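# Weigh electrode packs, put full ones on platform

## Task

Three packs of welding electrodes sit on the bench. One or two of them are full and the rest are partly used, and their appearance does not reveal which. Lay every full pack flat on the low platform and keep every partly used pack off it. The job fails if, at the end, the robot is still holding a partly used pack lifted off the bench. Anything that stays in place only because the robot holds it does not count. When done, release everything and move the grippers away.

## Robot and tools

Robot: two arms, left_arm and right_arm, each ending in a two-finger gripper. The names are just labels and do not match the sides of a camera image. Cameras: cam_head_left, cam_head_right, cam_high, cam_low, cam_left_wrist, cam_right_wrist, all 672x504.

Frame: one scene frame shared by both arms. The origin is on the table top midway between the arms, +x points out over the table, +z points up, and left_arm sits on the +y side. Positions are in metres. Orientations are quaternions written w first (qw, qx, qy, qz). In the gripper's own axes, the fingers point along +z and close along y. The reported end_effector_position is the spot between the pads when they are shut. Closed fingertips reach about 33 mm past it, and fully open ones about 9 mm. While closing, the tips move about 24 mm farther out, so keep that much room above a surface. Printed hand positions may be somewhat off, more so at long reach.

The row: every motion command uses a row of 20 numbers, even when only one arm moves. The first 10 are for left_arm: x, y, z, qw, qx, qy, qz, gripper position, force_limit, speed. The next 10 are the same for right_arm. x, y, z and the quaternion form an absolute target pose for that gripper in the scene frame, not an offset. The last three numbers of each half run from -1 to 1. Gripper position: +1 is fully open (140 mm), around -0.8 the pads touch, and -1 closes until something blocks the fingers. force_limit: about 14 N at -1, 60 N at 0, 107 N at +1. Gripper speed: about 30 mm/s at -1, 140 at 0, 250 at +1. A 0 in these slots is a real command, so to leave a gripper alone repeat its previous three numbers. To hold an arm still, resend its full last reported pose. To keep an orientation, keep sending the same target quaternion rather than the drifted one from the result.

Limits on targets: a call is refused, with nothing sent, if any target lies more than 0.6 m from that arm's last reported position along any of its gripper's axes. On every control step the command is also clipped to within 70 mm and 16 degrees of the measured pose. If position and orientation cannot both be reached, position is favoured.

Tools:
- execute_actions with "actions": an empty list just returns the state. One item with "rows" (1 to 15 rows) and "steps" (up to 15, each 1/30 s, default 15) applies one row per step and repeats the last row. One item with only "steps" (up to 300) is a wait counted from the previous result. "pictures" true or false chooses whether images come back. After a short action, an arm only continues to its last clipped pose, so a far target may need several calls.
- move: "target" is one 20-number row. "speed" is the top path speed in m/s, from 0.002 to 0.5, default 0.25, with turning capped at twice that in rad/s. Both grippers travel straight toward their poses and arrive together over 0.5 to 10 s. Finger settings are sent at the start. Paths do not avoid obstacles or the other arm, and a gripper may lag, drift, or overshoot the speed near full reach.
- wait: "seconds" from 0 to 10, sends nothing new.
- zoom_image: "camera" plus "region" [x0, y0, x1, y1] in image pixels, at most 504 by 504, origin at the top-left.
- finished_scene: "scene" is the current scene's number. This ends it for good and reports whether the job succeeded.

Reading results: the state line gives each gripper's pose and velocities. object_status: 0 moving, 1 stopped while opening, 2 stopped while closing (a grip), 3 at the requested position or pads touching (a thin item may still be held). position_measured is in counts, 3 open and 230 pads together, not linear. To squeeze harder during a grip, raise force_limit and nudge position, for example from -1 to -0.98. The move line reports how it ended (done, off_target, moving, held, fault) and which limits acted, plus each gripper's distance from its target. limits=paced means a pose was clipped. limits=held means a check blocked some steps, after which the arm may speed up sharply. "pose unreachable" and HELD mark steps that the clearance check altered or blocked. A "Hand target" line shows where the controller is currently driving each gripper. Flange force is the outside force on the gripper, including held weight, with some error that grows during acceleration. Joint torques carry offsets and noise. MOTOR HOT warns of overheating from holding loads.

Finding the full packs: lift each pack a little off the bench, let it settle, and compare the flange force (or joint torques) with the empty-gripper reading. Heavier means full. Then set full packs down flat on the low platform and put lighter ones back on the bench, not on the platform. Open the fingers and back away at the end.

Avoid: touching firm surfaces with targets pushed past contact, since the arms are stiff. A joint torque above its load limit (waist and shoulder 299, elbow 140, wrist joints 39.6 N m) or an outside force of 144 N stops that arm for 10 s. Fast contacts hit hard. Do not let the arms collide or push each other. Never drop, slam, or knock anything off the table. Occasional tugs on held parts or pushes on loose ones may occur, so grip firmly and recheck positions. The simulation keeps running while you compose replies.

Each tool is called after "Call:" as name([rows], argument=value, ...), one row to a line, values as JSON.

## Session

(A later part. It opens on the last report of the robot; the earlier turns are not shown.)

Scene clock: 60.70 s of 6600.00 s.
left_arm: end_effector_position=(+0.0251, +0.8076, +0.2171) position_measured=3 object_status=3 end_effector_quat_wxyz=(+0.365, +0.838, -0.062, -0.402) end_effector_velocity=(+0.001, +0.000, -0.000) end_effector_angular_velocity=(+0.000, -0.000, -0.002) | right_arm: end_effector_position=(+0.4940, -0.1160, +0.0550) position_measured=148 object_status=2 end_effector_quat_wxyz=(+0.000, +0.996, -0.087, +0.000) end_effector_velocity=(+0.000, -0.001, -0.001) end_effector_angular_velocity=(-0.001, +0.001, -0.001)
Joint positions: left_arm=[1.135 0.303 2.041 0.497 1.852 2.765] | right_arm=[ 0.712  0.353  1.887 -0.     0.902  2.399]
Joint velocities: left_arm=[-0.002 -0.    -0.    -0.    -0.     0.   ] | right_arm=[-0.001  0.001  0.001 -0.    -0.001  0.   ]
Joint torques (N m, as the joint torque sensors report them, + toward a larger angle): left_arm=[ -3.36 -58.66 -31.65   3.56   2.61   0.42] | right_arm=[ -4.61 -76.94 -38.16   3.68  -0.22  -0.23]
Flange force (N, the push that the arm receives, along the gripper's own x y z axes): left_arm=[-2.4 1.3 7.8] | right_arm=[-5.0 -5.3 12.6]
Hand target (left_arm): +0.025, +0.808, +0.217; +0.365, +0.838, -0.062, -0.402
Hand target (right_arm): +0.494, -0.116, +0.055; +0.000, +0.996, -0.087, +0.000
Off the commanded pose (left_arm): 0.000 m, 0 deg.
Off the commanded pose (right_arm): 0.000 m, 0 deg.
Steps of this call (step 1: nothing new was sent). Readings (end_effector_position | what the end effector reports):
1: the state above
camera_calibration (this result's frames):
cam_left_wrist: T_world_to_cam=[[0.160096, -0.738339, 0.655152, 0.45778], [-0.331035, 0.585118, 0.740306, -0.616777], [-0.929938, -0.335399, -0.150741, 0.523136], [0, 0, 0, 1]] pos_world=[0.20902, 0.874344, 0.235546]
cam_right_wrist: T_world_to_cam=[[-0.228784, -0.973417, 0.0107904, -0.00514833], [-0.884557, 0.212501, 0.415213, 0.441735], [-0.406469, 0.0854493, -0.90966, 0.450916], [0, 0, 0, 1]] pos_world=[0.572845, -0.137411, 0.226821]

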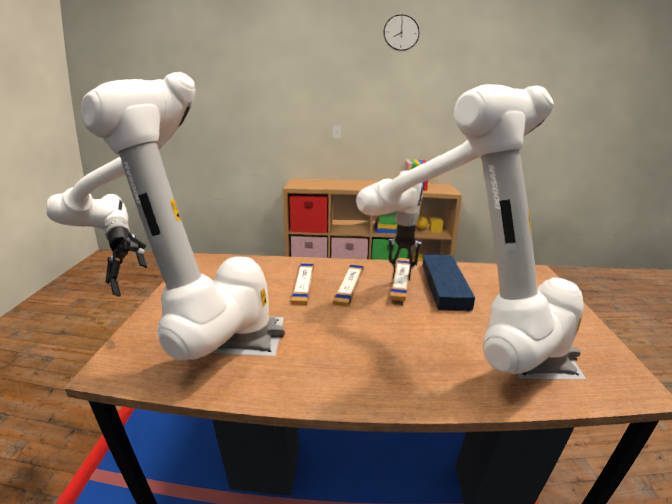

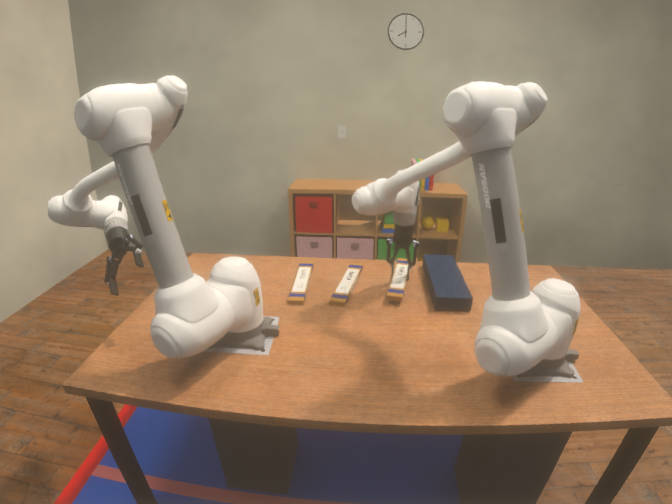

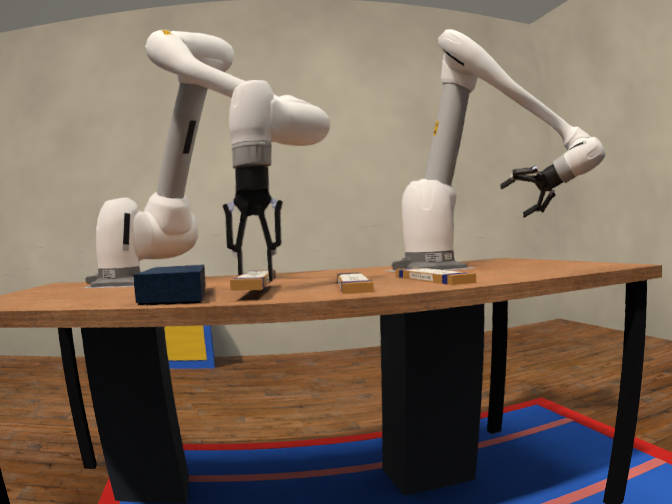

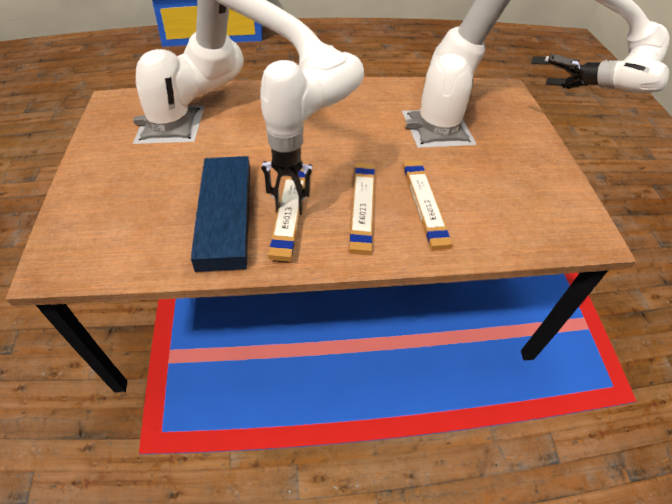

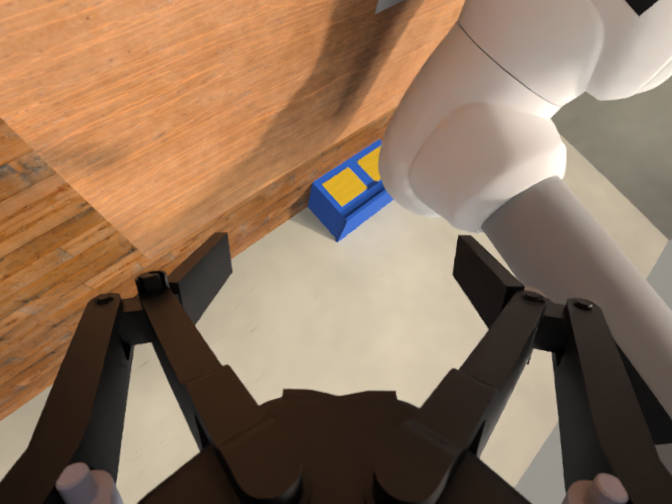

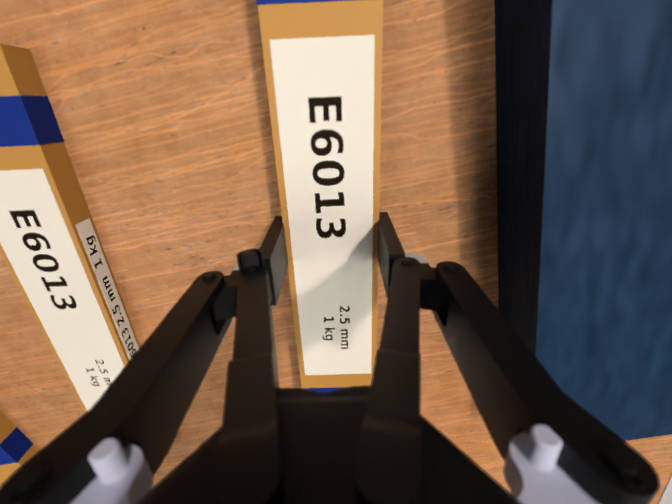

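Call:
move(target=[0.0251,0.8076,0.2171,0.365,0.838,-0.062,-0.402,1,0,0, 0.49,-0.13,0.125,0,0.999,-0.04,0,-1,0.6,-0.5], speed=0.15)

Call:
move(target=[0.0251,0.8076,0.2171,0.365,0.838,-0.062,-0.402,1,0,0, 0.477,-0.343,0.112,0,1,0.004,0,-1,0.6,-0.5], speed=0.25)

Call:
zoom_image(camera="cam_high", region=[120, 220, 240, 320])

Scene clock: 70.30 s of 6600.00 s.
left_arm: end_effector_position=(+0.0251, +0.8076, +0.2171) position_measured=3 object_status=3 end_effector_quat_wxyz=(+0.365, +0.838, -0.062, -0.402) end_effector_velocity=(-0.000, -0.000, -0.000) end_effector_angular_velocity=(-0.000, -0.000, -0.000) | right_arm: end_effector_position=(+0.4901, -0.1301, +0.1250) position_measured=148 object_status=2 end_effector_quat_wxyz=(+0.000, +0.999, -0.040, +0.000) end_effector_velocity=(-0.000, +0.001, +0.000) end_effector_angular_velocity=(+0.002, +0.001, -0.001)
Joint positions: left_arm=[1.135 0.303 2.041 0.497 1.852 2.765] | right_arm=[ 0.699  0.269  1.853 -0.     1.02   2.292]
Joint velocities: left_arm=[ 0.  0.  0. -0. -0.  0.] | right_arm=[-0.    -0.    -0.001  0.003  0.001 -0.001]
Joint torques (N m, as the joint torque sensors report them, + toward a larger angle): left_arm=[ -2.   -60.12 -30.64   3.64   2.86  -0.07] | right_arm=[ -4.4  -70.85 -41.34   4.15  -0.04  -0.13]
Flange force (N, the push that the arm receives, along the gripper's own x y z axes): left_arm=[-1.0 -1.2 4.8] | right_arm=[-4.6 -5.3 12.2]
Hand target (left_arm): +0.025, +0.808, +0.217; +0.365, +0.838, -0.062, -0.402
Hand target (right_arm): +0.490, -0.130, +0.125; +0.000, +0.999, -0.040, +0.000
Off the commanded pose (left_arm): 0.000 m, 0 deg.
Off the commanded pose (right_arm): 0.000 m, 0 deg.
After step 90, 5.73 s passed at rest.
move: done
camera_calibration (this result's frames):
cam_left_wrist: T_world_to_cam=[[0.160096, -0.738339, 0.655152, 0.45778], [-0.331035, 0.585118, 0.740306, -0.616777], [-0.929938, -0.335399, -0.150741, 0.523136], [0, 0, 0, 1]] pos_world=[0.20902, 0.874344, 0.235546]
cam_right_wrist: T_world_to_cam=[[-0.136162, -0.990625, 0.0110373, -0.0681662], [-0.900666, 0.128422, 0.4151, 0.409166], [-0.412626, 0.0465797, -0.909709, 0.512142], [0, 0, 0, 1]] pos_world=[0.570564, -0.143928, 0.296807]

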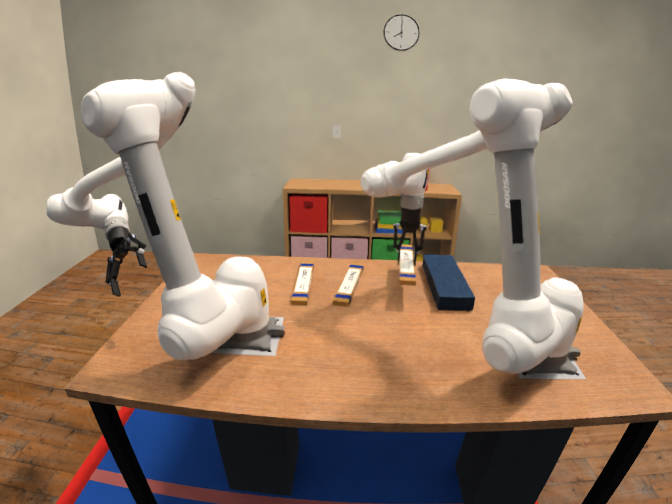

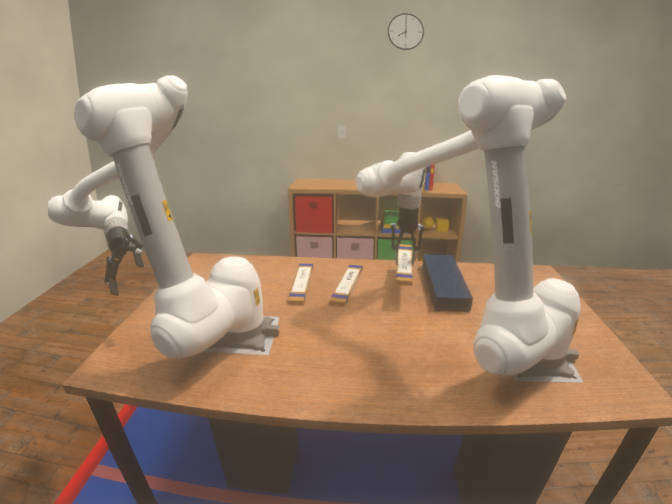

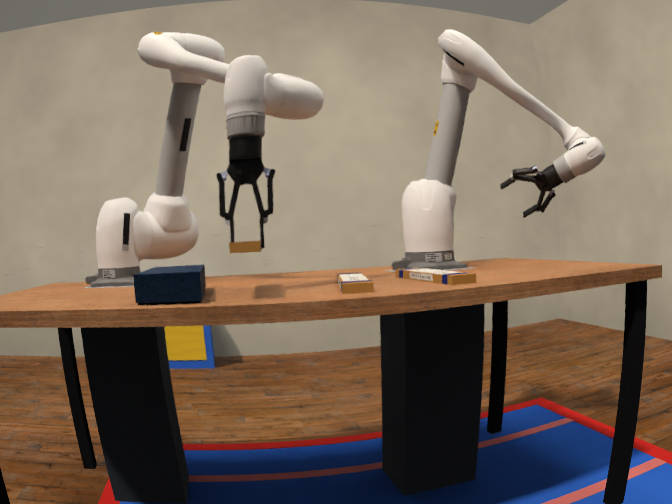

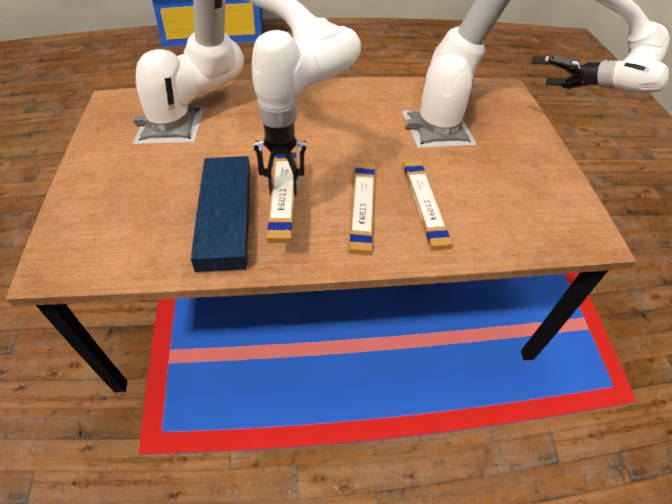

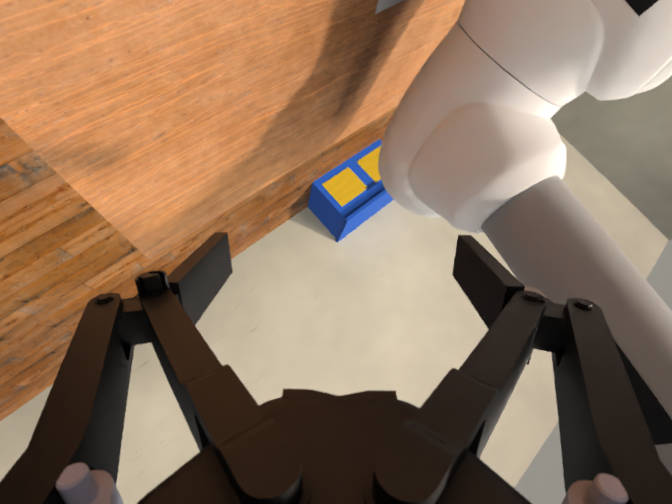

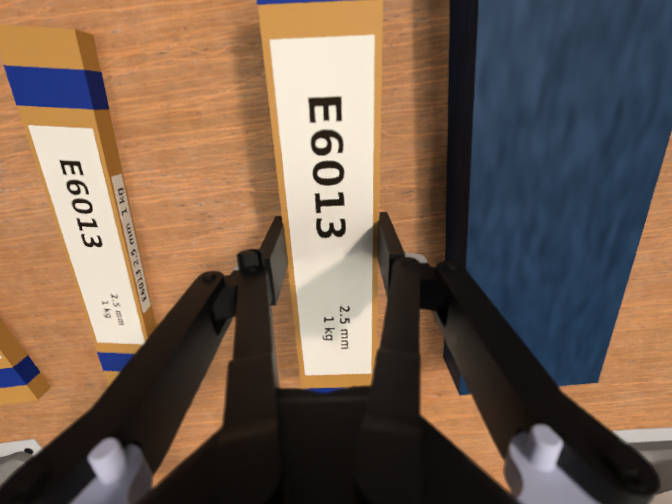

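Scene clock: 71.60 s of 6600.00 s.
left_arm: end_effector_position=(+0.0251, +0.8076, +0.2171) position_measured=3 object_status=3 end_effector_quat_wxyz=(+0.365, +0.838, -0.062, -0.402) end_effector_velocity=(+0.001, +0.000, +0.000) end_effector_angular_velocity=(+0.000, -0.000, +0.000) | right_arm: end_effector_position=(+0.4768, -0.3430, +0.1121) position_measured=148 object_status=2 end_effector_quat_wxyz=(-0.000, +1.000, +0.004, -0.000) end_effector_velocity=(-0.000, +0.000, +0.000) end_effector_angular_velocity=(+0.002, +0.000, -0.001)
Joint positions: left_arm=[1.135 0.303 2.041 0.497 1.852 2.765] | right_arm=[0.382 0.101 2.089 0.    0.951 1.886]
Joint velocities: left_arm=[-0.001 -0.    -0.001 -0.001  0.001  0.   ] | right_arm=[-0.    -0.     0.     0.002 -0.    -0.001]
Joint torques (N m, as the joint torque sensors report them, + toward a larger angle): left_arm=[ -1.25 -60.93 -31.14   3.59   2.36   0.47] | right_arm=[ -3.92 -49.76 -40.87   4.15  -0.09  -0.17]
Flange force (N, the push that the arm receives, along the gripper's own x y z axes): left_arm=[0.9 -0.9 4.0] | right_arm=[-6.0 -6.3 12.4]
Hand target (left_arm): +0.025, +0.808, +0.217; +0.365, +0.838, -0.062, -0.402
Hand target (right_arm): +0.477, -0.343, +0.112; -0.000, +1.000, +0.004, -0.000
Off the commanded pose (left_arm): 0.000 m, 0 deg.
Off the commanded pose (right_arm): 0.000 m, 0 deg.
move: done
camera_calibration (this result's frames):
cam_left_wrist: T_world_to_cam=[[0.160097, -0.738339, 0.655152, 0.45778], [-0.331035, 0.585118, 0.740306, -0.616777], [-0.929938, -0.335399, -0.150741, 0.523136], [0, 0, 0, 1]] pos_world=[0.209021, 0.874344, 0.235546]
cam_right_wrist: T_world_to_cam=[[-0.0485185, -0.998767, 0.0105328, -0.325333], [-0.908263, 0.0485046, 0.415578, 0.406023], [-0.415577, 0.0105967, -0.909496, 0.493941], [0, 0, 0, 1]] pos_world=[0.558261, -0.34986, 0.28393]

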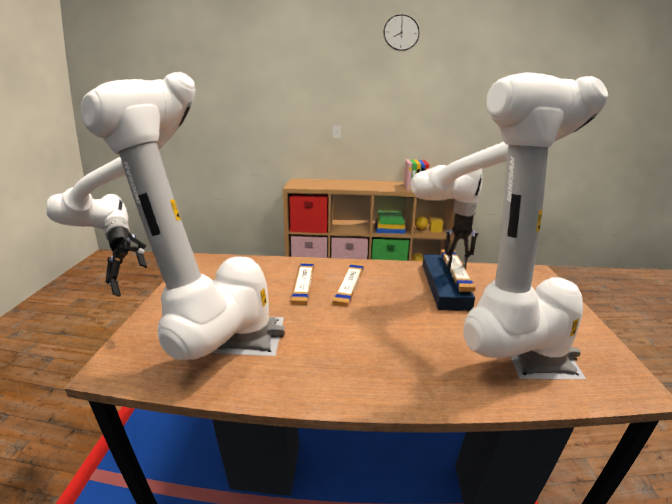

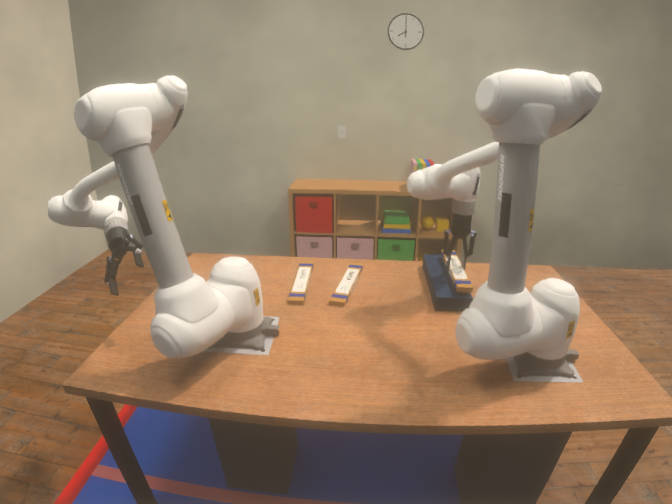

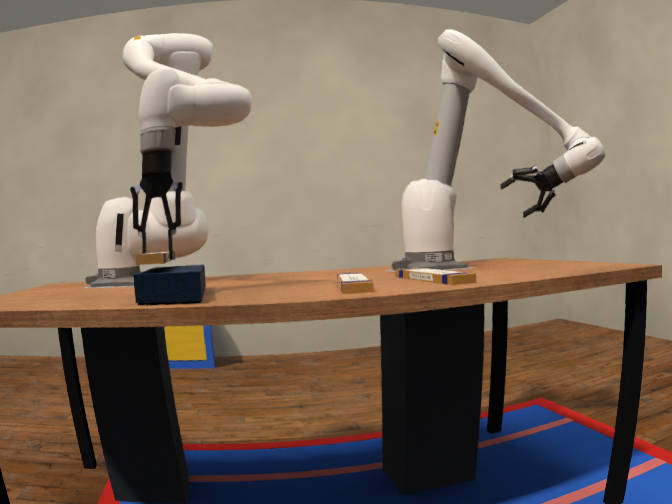

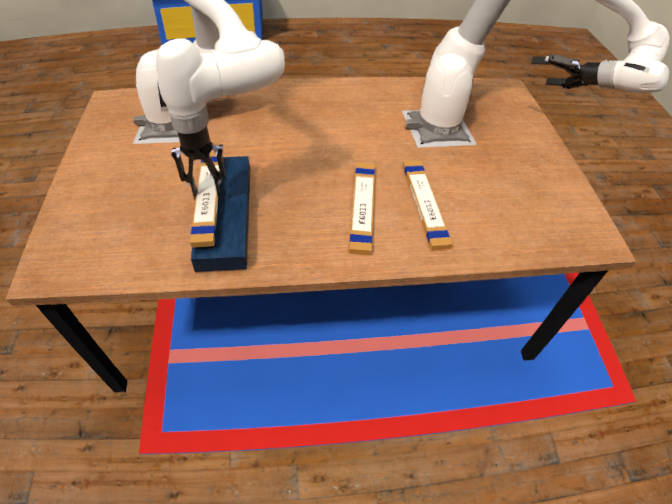

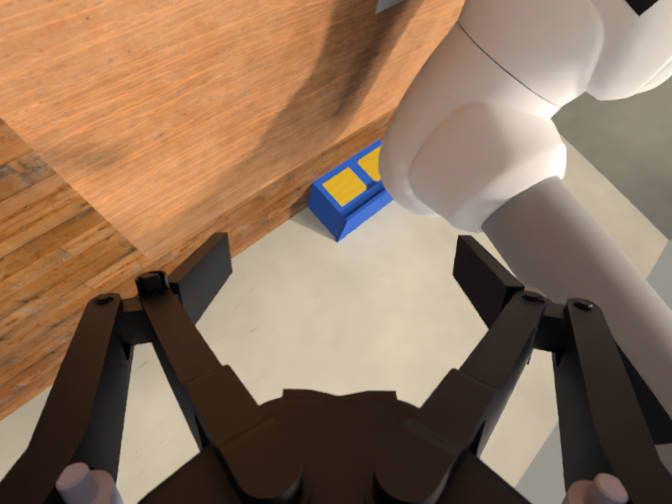

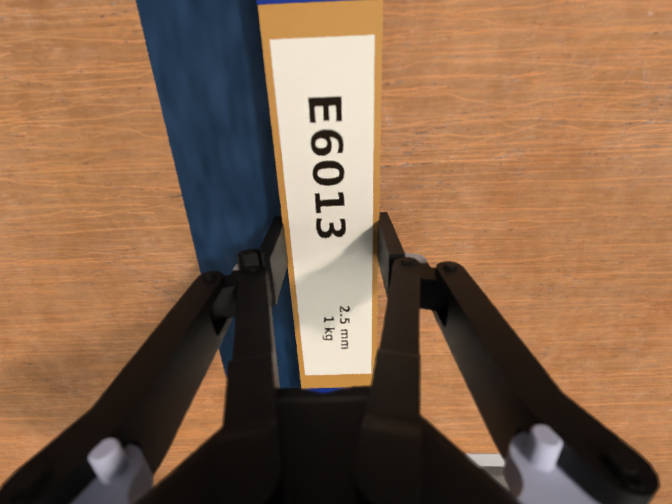

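Region (120, 220, 240, 320) of cam_high's 672x504 image, scaled by 4.200, with more detail than that image has.

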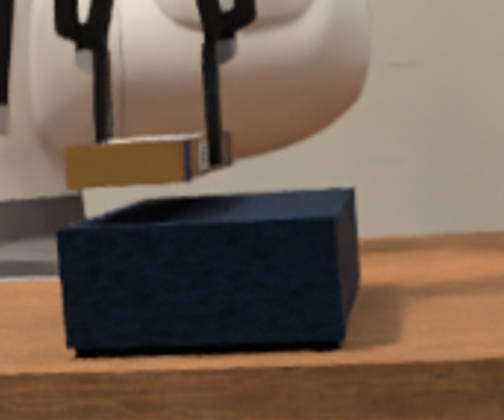

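Call:
move(target=[0.0251,0.8076,0.2171,0.365,0.838,-0.062,-0.402,1,0,0, 0.477,-0.343,0.0965,0,1,0.004,0,-1,0.6,-0.5], speed=0.03)

Call:
zoom_image(camera="cam_high", region=[120, 240, 200, 300])

Scene clock: 77.00 s of 6600.00 s.
left_arm: end_effector_position=(+0.0251, +0.8076, +0.2171) position_measured=3 object_status=3 end_effector_quat_wxyz=(+0.365, +0.838, -0.062, -0.402) end_effector_velocity=(-0.000, +0.000, +0.000) end_effector_angular_velocity=(+0.000, +0.000, +0.001) | right_arm: end_effector_position=(+0.4770, -0.3430, +0.0965) position_measured=148 object_status=2 end_effector_quat_wxyz=(-0.000, +1.000, +0.004, +0.000) end_effector_velocity=(-0.001, +0.000, -0.001) end_effector_angular_velocity=(-0.000, +0.002, +0.000)
Joint positions: left_arm=[1.135 0.303 2.041 0.497 1.852 2.765] | right_arm=[0.382 0.119 2.104 0.    0.919 1.887]
Joint velocities: left_arm=[ 0.001  0.    -0.001 -0.     0.    -0.   ] | right_arm=[ 0.001  0.001  0.002  0.001 -0.001 -0.   ]
Joint torques (N m, as the joint torque sensors report them, + toward a larger angle): left_arm=[ -2.04 -58.06 -30.8    3.74   2.64   0.57] | right_arm=[ -3.75 -51.12 -38.89   3.83  -0.55   0.12]
Flange force (N, the push that the arm receives, along the gripper's own x y z axes): left_arm=[-1.7 2.6 6.0] | right_arm=[-3.3 -6.2 11.0]
Hand target (left_arm): +0.025, +0.808, +0.217; +0.365, +0.838, -0.062, -0.402
Hand target (right_arm): +0.477, -0.343, +0.096; -0.000, +1.000, +0.004, -0.000
Off the commanded pose (left_arm): 0.000 m, 0 deg.
Off the commanded pose (right_arm): 0.000 m, 0 deg.
After step 90, 1.60 s passed at rest.
move: done
camera_calibration (this result's frames):
cam_left_wrist: T_world_to_cam=[[0.160097, -0.738339, 0.655152, 0.45778], [-0.331035, 0.585118, 0.740306, -0.616777], [-0.929938, -0.335399, -0.150741, 0.523136], [0, 0, 0, 1]] pos_world=[0.20902, 0.874344, 0.235546]
cam_right_wrist: T_world_to_cam=[[-0.0486725, -0.998757, 0.010714, -0.325088], [-0.908405, 0.0487238, 0.415242, 0.4129], [-0.415248, 0.0104783, -0.909648, 0.479639], [0, 0, 0, 1]] pos_world=[0.558427, -0.349828, 0.268332]

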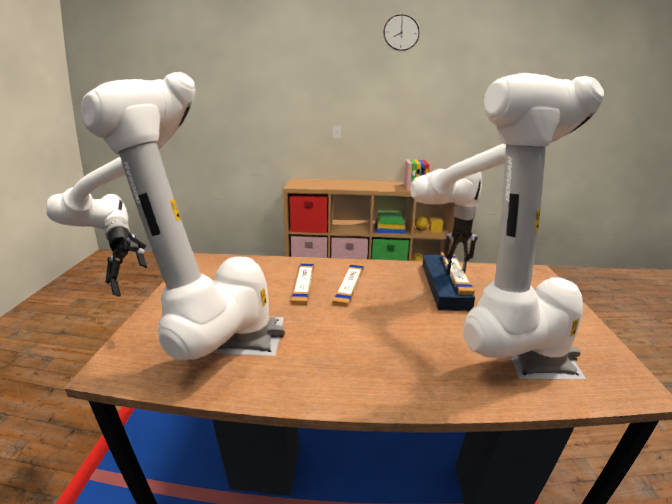

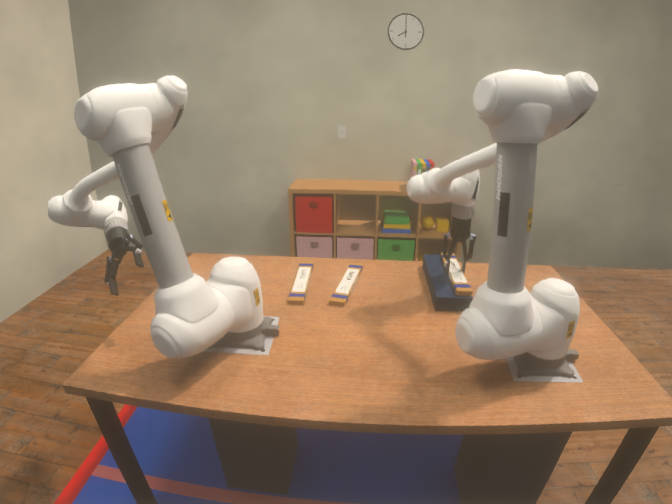

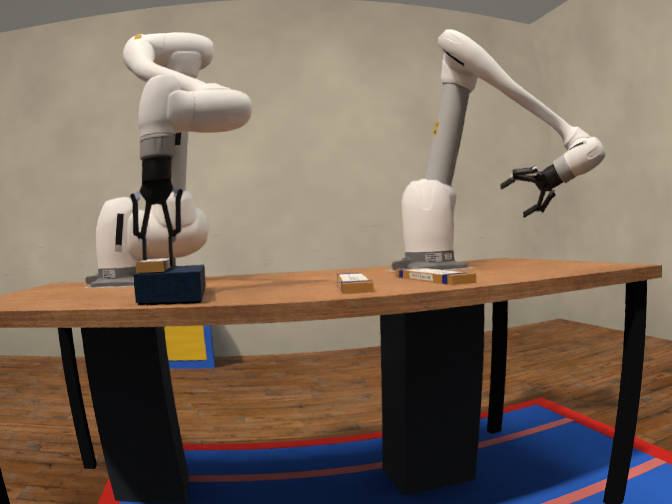

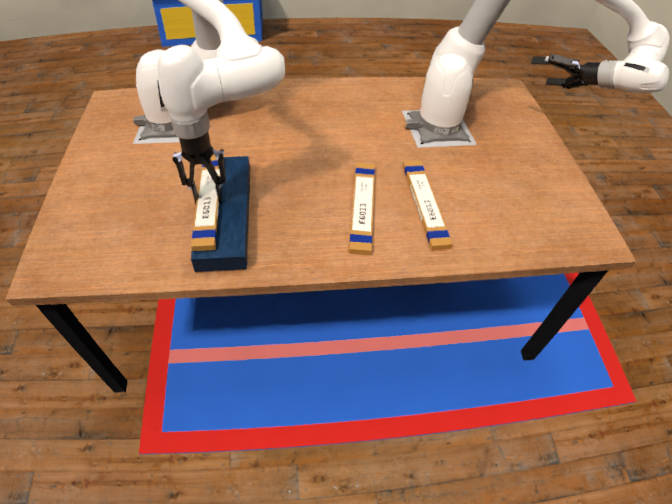

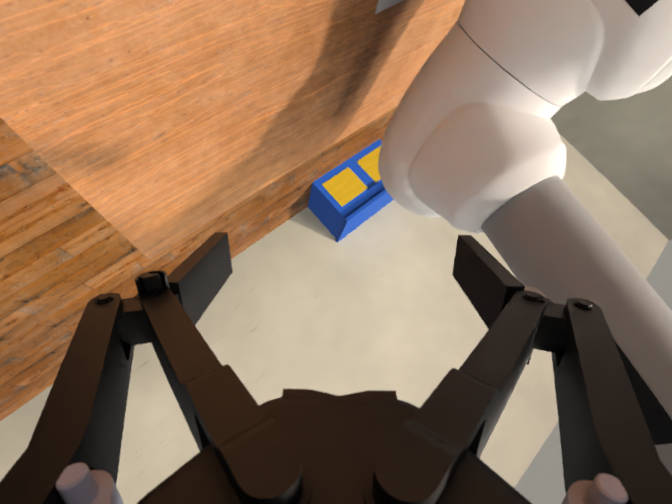

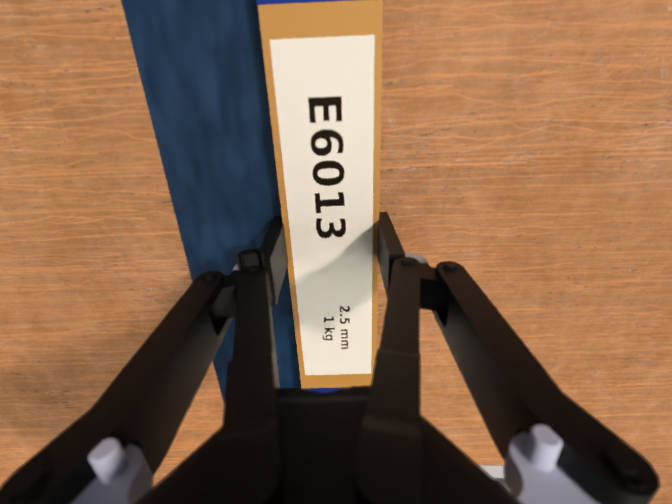

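Region (120, 240, 200, 300) of cam_high's 672x504 image, scaled by 6.300, with more detail than that image has; it fills the top 378 rows of this view, and the rest is white.

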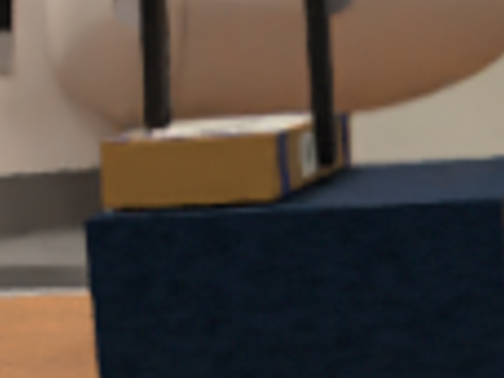

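Call:
execute_actions([
  {"rows":[[0.0251,0.8076,0.2171,0.365,0.838,-0.062,-0.402,1,0,0, 0.477,-0.342,0.0965,0,1,0.004,0,-1,0.6,-0.5],[0.0251,0.8076,0.2171,0.365,0.838,-0.062,-0.402,1,0,0, 0.477,-0.341,0.0965,0,1,0.004,0,-1,0.6,-0.5],[0.0251,0.8076,0.2171,0.365,0.838,-0.062,-0.402,1,0,0, 0.477,-0.341,0.096,0,1,0.004,0,-1,0.6,-0.5],[0.0251,0.8076,0.2171,0.365,0.838,-0.062,-0.402,1,0,0, 0.477,-0.341,0.0955,0,1,0.004,0,-1,0.6,-0.5],[0.0251,0.8076,0.2171,0.365,0.838,-0.062,-0.402,1,0,0, 0.477,-0.341,0.095,0,1,0.004,0,-1,0.6,-0.5]],"steps":12},
], pictures=false)

Scene clock: 83.27 s of 6600.00 s.
left_arm: end_effector_position=(+0.0251, +0.8076, +0.2171) position_measured=3 object_status=3 end_effector_quat_wxyz=(+0.365, +0.838, -0.062, -0.402) end_effector_velocity=(+0.000, -0.000, -0.000) end_effector_angular_velocity=(-0.000, -0.000, -0.000) | right_arm: end_effector_position=(+0.4771, -0.3410, +0.0951) position_measured=148 object_status=2 end_effector_quat_wxyz=(-0.000, +1.000, +0.004, +0.000) end_effector_velocity=(+0.000, -0.001, -0.000) end_effector_angular_velocity=(+0.000, -0.002, -0.001)
Joint positions: left_arm=[1.135 0.303 2.041 0.497 1.852 2.765] | right_arm=[ 0.386  0.122  2.104 -0.     0.916  1.891]
Joint velocities: left_arm=[-0.    -0.     0.001 -0.    -0.001  0.   ] | right_arm=[-0.001 -0.001  0.001 -0.    -0.002  0.   ]
Joint torques (N m, as the joint torque sensors report them, + toward a larger angle): left_arm=[ -1.44 -59.89 -31.41   3.73   2.54   0.22] | right_arm=[ -4.67 -49.99 -39.18   3.69  -0.1   -0.22]
Flange force (N, the push that the arm receives, along the gripper's own x y z axes): left_arm=[0.4 0.7 5.4] | right_arm=[-6.9 -7.2 10.2]
Hand target (left_arm): +0.025, +0.808, +0.217; +0.365, +0.838, -0.062, -0.402
Hand target (right_arm): +0.477, -0.341, +0.095; +0.000, +1.000, +0.004, +0.000
Off the commanded pose (left_arm): 0.000 m, 0 deg.
Off the commanded pose (right_arm): 0.000 m, 0 deg.
Steps of this call (steps 1 to 90: nothing new was sent; then 2.87 s passed at rest; steps 91 to 102: all 12 steps of this action). Readings (end_effector_position | what the end effector reports):
91: left_arm (+0.0251, +0.8076, +0.2171) | right_arm (+0.4770, -0.3430, +0.0965) | left_arm position_measured=3 object_status=3 | right_arm position_measured=148 object_status=2
92: left_arm (+0.0251, +0.8076, +0.2171) | right_arm (+0.4769, -0.3427, +0.0964) | left_arm position_measured=3 object_status=3 | right_arm position_measured=148 object_status=2
94: left_arm (+0.0251, +0.8076, +0.2171) | right_arm (+0.4767, -0.3416, +0.0961) | left_arm position_measured=3 object_status=3 | right_arm position_measured=148 object_status=2
98: left_arm (+0.0251, +0.8076, +0.2171) | right_arm (+0.4772, -0.3410, +0.0953) | left_arm position_measured=3 object_status=3 | right_arm position_measured=148 object_status=2
102: the state above

Call:
execute_actions([
  {"rows":[[0.0251,0.8076,0.2171,0.365,0.838,-0.062,-0.402,1,0,0, 0.477,-0.341,0.0942,0,1,0.004,0,-1,0.6,-0.5]],"steps":8},
], pictures=false)

Call:
execute_actions([
  {"rows":[[0.0251,0.8076,0.2171,0.365,0.838,-0.062,-0.402,1,0,0, 0.477,-0.341,0.0935,0,1,0.004,0,-1,0.6,-0.5]],"steps":8},
], pictures=false)

Scene clock: 87.03 s of 6600.00 s.
left_arm: end_effector_position=(+0.0251, +0.8076, +0.2171) position_measured=3 object_status=3 end_effector_quat_wxyz=(+0.365, +0.838, -0.062, -0.402) end_effector_velocity=(+0.000, -0.000, -0.000) end_effector_angular_velocity=(-0.001, +0.000, -0.001) | right_arm: end_effector_position=(+0.4771, -0.3410, +0.0943) position_measured=148 object_status=2 end_effector_quat_wxyz=(-0.000, +1.000, +0.004, +0.000) end_effector_velocity=(-0.001, -0.000, -0.000) end_effector_angular_velocity=(-0.000, +0.000, -0.001)
Joint positions: left_arm=[1.135 0.303 2.041 0.497 1.852 2.765] | right_arm=[ 0.386  0.123  2.104 -0.     0.915  1.891]
Joint velocities: left_arm=[-0.001 -0.     0.001  0.    -0.     0.   ] | right_arm=[-0.    -0.     0.001  0.    -0.     0.   ]
Joint torques (N m, as the joint torque sensors report them, + toward a larger angle): left_arm=[ -0.82 -59.76 -30.76   3.66   2.45   0.31] | right_arm=[ -3.22 -35.13 -30.18   3.82  -3.12   0.18]
Flange force (N, the push that the arm receives, along the gripper's own x y z axes): left_arm=[0.6 0.9 3.8] | right_arm=[-11.1 -1.8 -21.2]
Hand target (left_arm): +0.025, +0.808, +0.217; +0.365, +0.838, -0.062, -0.402
Hand target (right_arm): +0.477, -0.341, +0.094; -0.000, +1.000, +0.004, -0.000
Off the commanded pose (left_arm): 0.000 m, 0 deg.
Off the commanded pose (right_arm): 0.000 m, 0 deg.
Steps of this call (steps 1 to 90: nothing new was sent; then 0.50 s passed at rest; steps 91 to 98: all 8 steps of this action). Readings (end_effector_position | what the end effector reports):
91: left_arm (+0.0251, +0.8076, +0.2171) | right_arm (+0.4770, -0.3410, +0.0950) | left_arm position_measured=3 object_status=3 | right_arm position_measured=148 object_status=2
92: left_arm (+0.0251, +0.8076, +0.2171) | right_arm (+0.4770, -0.3410, +0.0948) | left_arm position_measured=3 object_status=3 | right_arm position_measured=148 object_status=2
94: left_arm (+0.0251, +0.8076, +0.2171) | right_arm (+0.4771, -0.3410, +0.0944) | left_arm position_measured=3 object_status=3 | right_arm position_measured=148 object_status=2
98: the state above

Scene clock: 87.30 s of 6600.00 s.
left_arm: end_effector_position=(+0.0251, +0.8076, +0.2171) position_measured=3 object_status=3 end_effector_quat_wxyz=(+0.365, +0.838, -0.062, -0.402) end_effector_velocity=(-0.000, -0.000, +0.000) end_effector_angular_velocity=(-0.001, +0.000, +0.001) | right_arm: end_effector_position=(+0.4771, -0.3410, +0.0937) position_measured=148 object_status=2 end_effector_quat_wxyz=(-0.000, +1.000, +0.004, +0.000) end_effector_velocity=(+0.000, +0.001, -0.001) end_effector_angular_velocity=(+0.001, -0.001, -0.001)
Joint positions: left_arm=[1.135 0.303 2.041 0.497 1.852 2.765] | right_arm=[ 0.386  0.123  2.105 -0.     0.913  1.891]
Joint velocities: left_arm=[ 0.001 -0.    -0.    -0.     0.001  0.   ] | right_arm=[ 0.     0.001  0.     0.001 -0.003  0.   ]
Joint torques (N m, as the joint torque sensors report them, + toward a larger angle): left_arm=[ -1.23 -62.69 -29.66   3.59   2.58   0.07] | right_arm=[ -2.27  -3.77 -13.65   3.89  -8.94   0.  ]
Flange force (N, the push that the arm receives, along the gripper's own x y z axes): left_arm=[0.5 -5.3 1.2] | right_arm=[-25.7 5.6 -84.3]
Hand target (left_arm): +0.025, +0.808, +0.217; +0.365, +0.838, -0.062, -0.402
Hand target (right_arm): +0.477, -0.341, +0.094; -0.000, +1.000, +0.004, -0.000
Off the commanded pose (left_arm): 0.000 m, 0 deg.
Off the commanded pose (right_arm): 0.000 m, 0 deg.
Steps of this call (steps 1 to 8: all 8 steps of this action). Readings (end_effector_position | what the end effector reports):
1: left_arm (+0.0251, +0.8076, +0.2171) | right_arm (+0.4771, -0.3410, +0.0943) | left_arm position_measured=3 object_status=3 | right_arm position_measured=148 object_status=2
2: left_arm (+0.0251, +0.8076, +0.2171) | right_arm (+0.4771, -0.3410, +0.0941) | left_arm position_measured=3 object_status=3 | right_arm position_measured=148 object_status=2
4: left_arm (+0.0251, +0.8076, +0.2171) | right_arm (+0.4771, -0.3410, +0.0939) | left_arm position_measured=3 object_status=3 | right_arm position_measured=148 object_status=2
8: the state above


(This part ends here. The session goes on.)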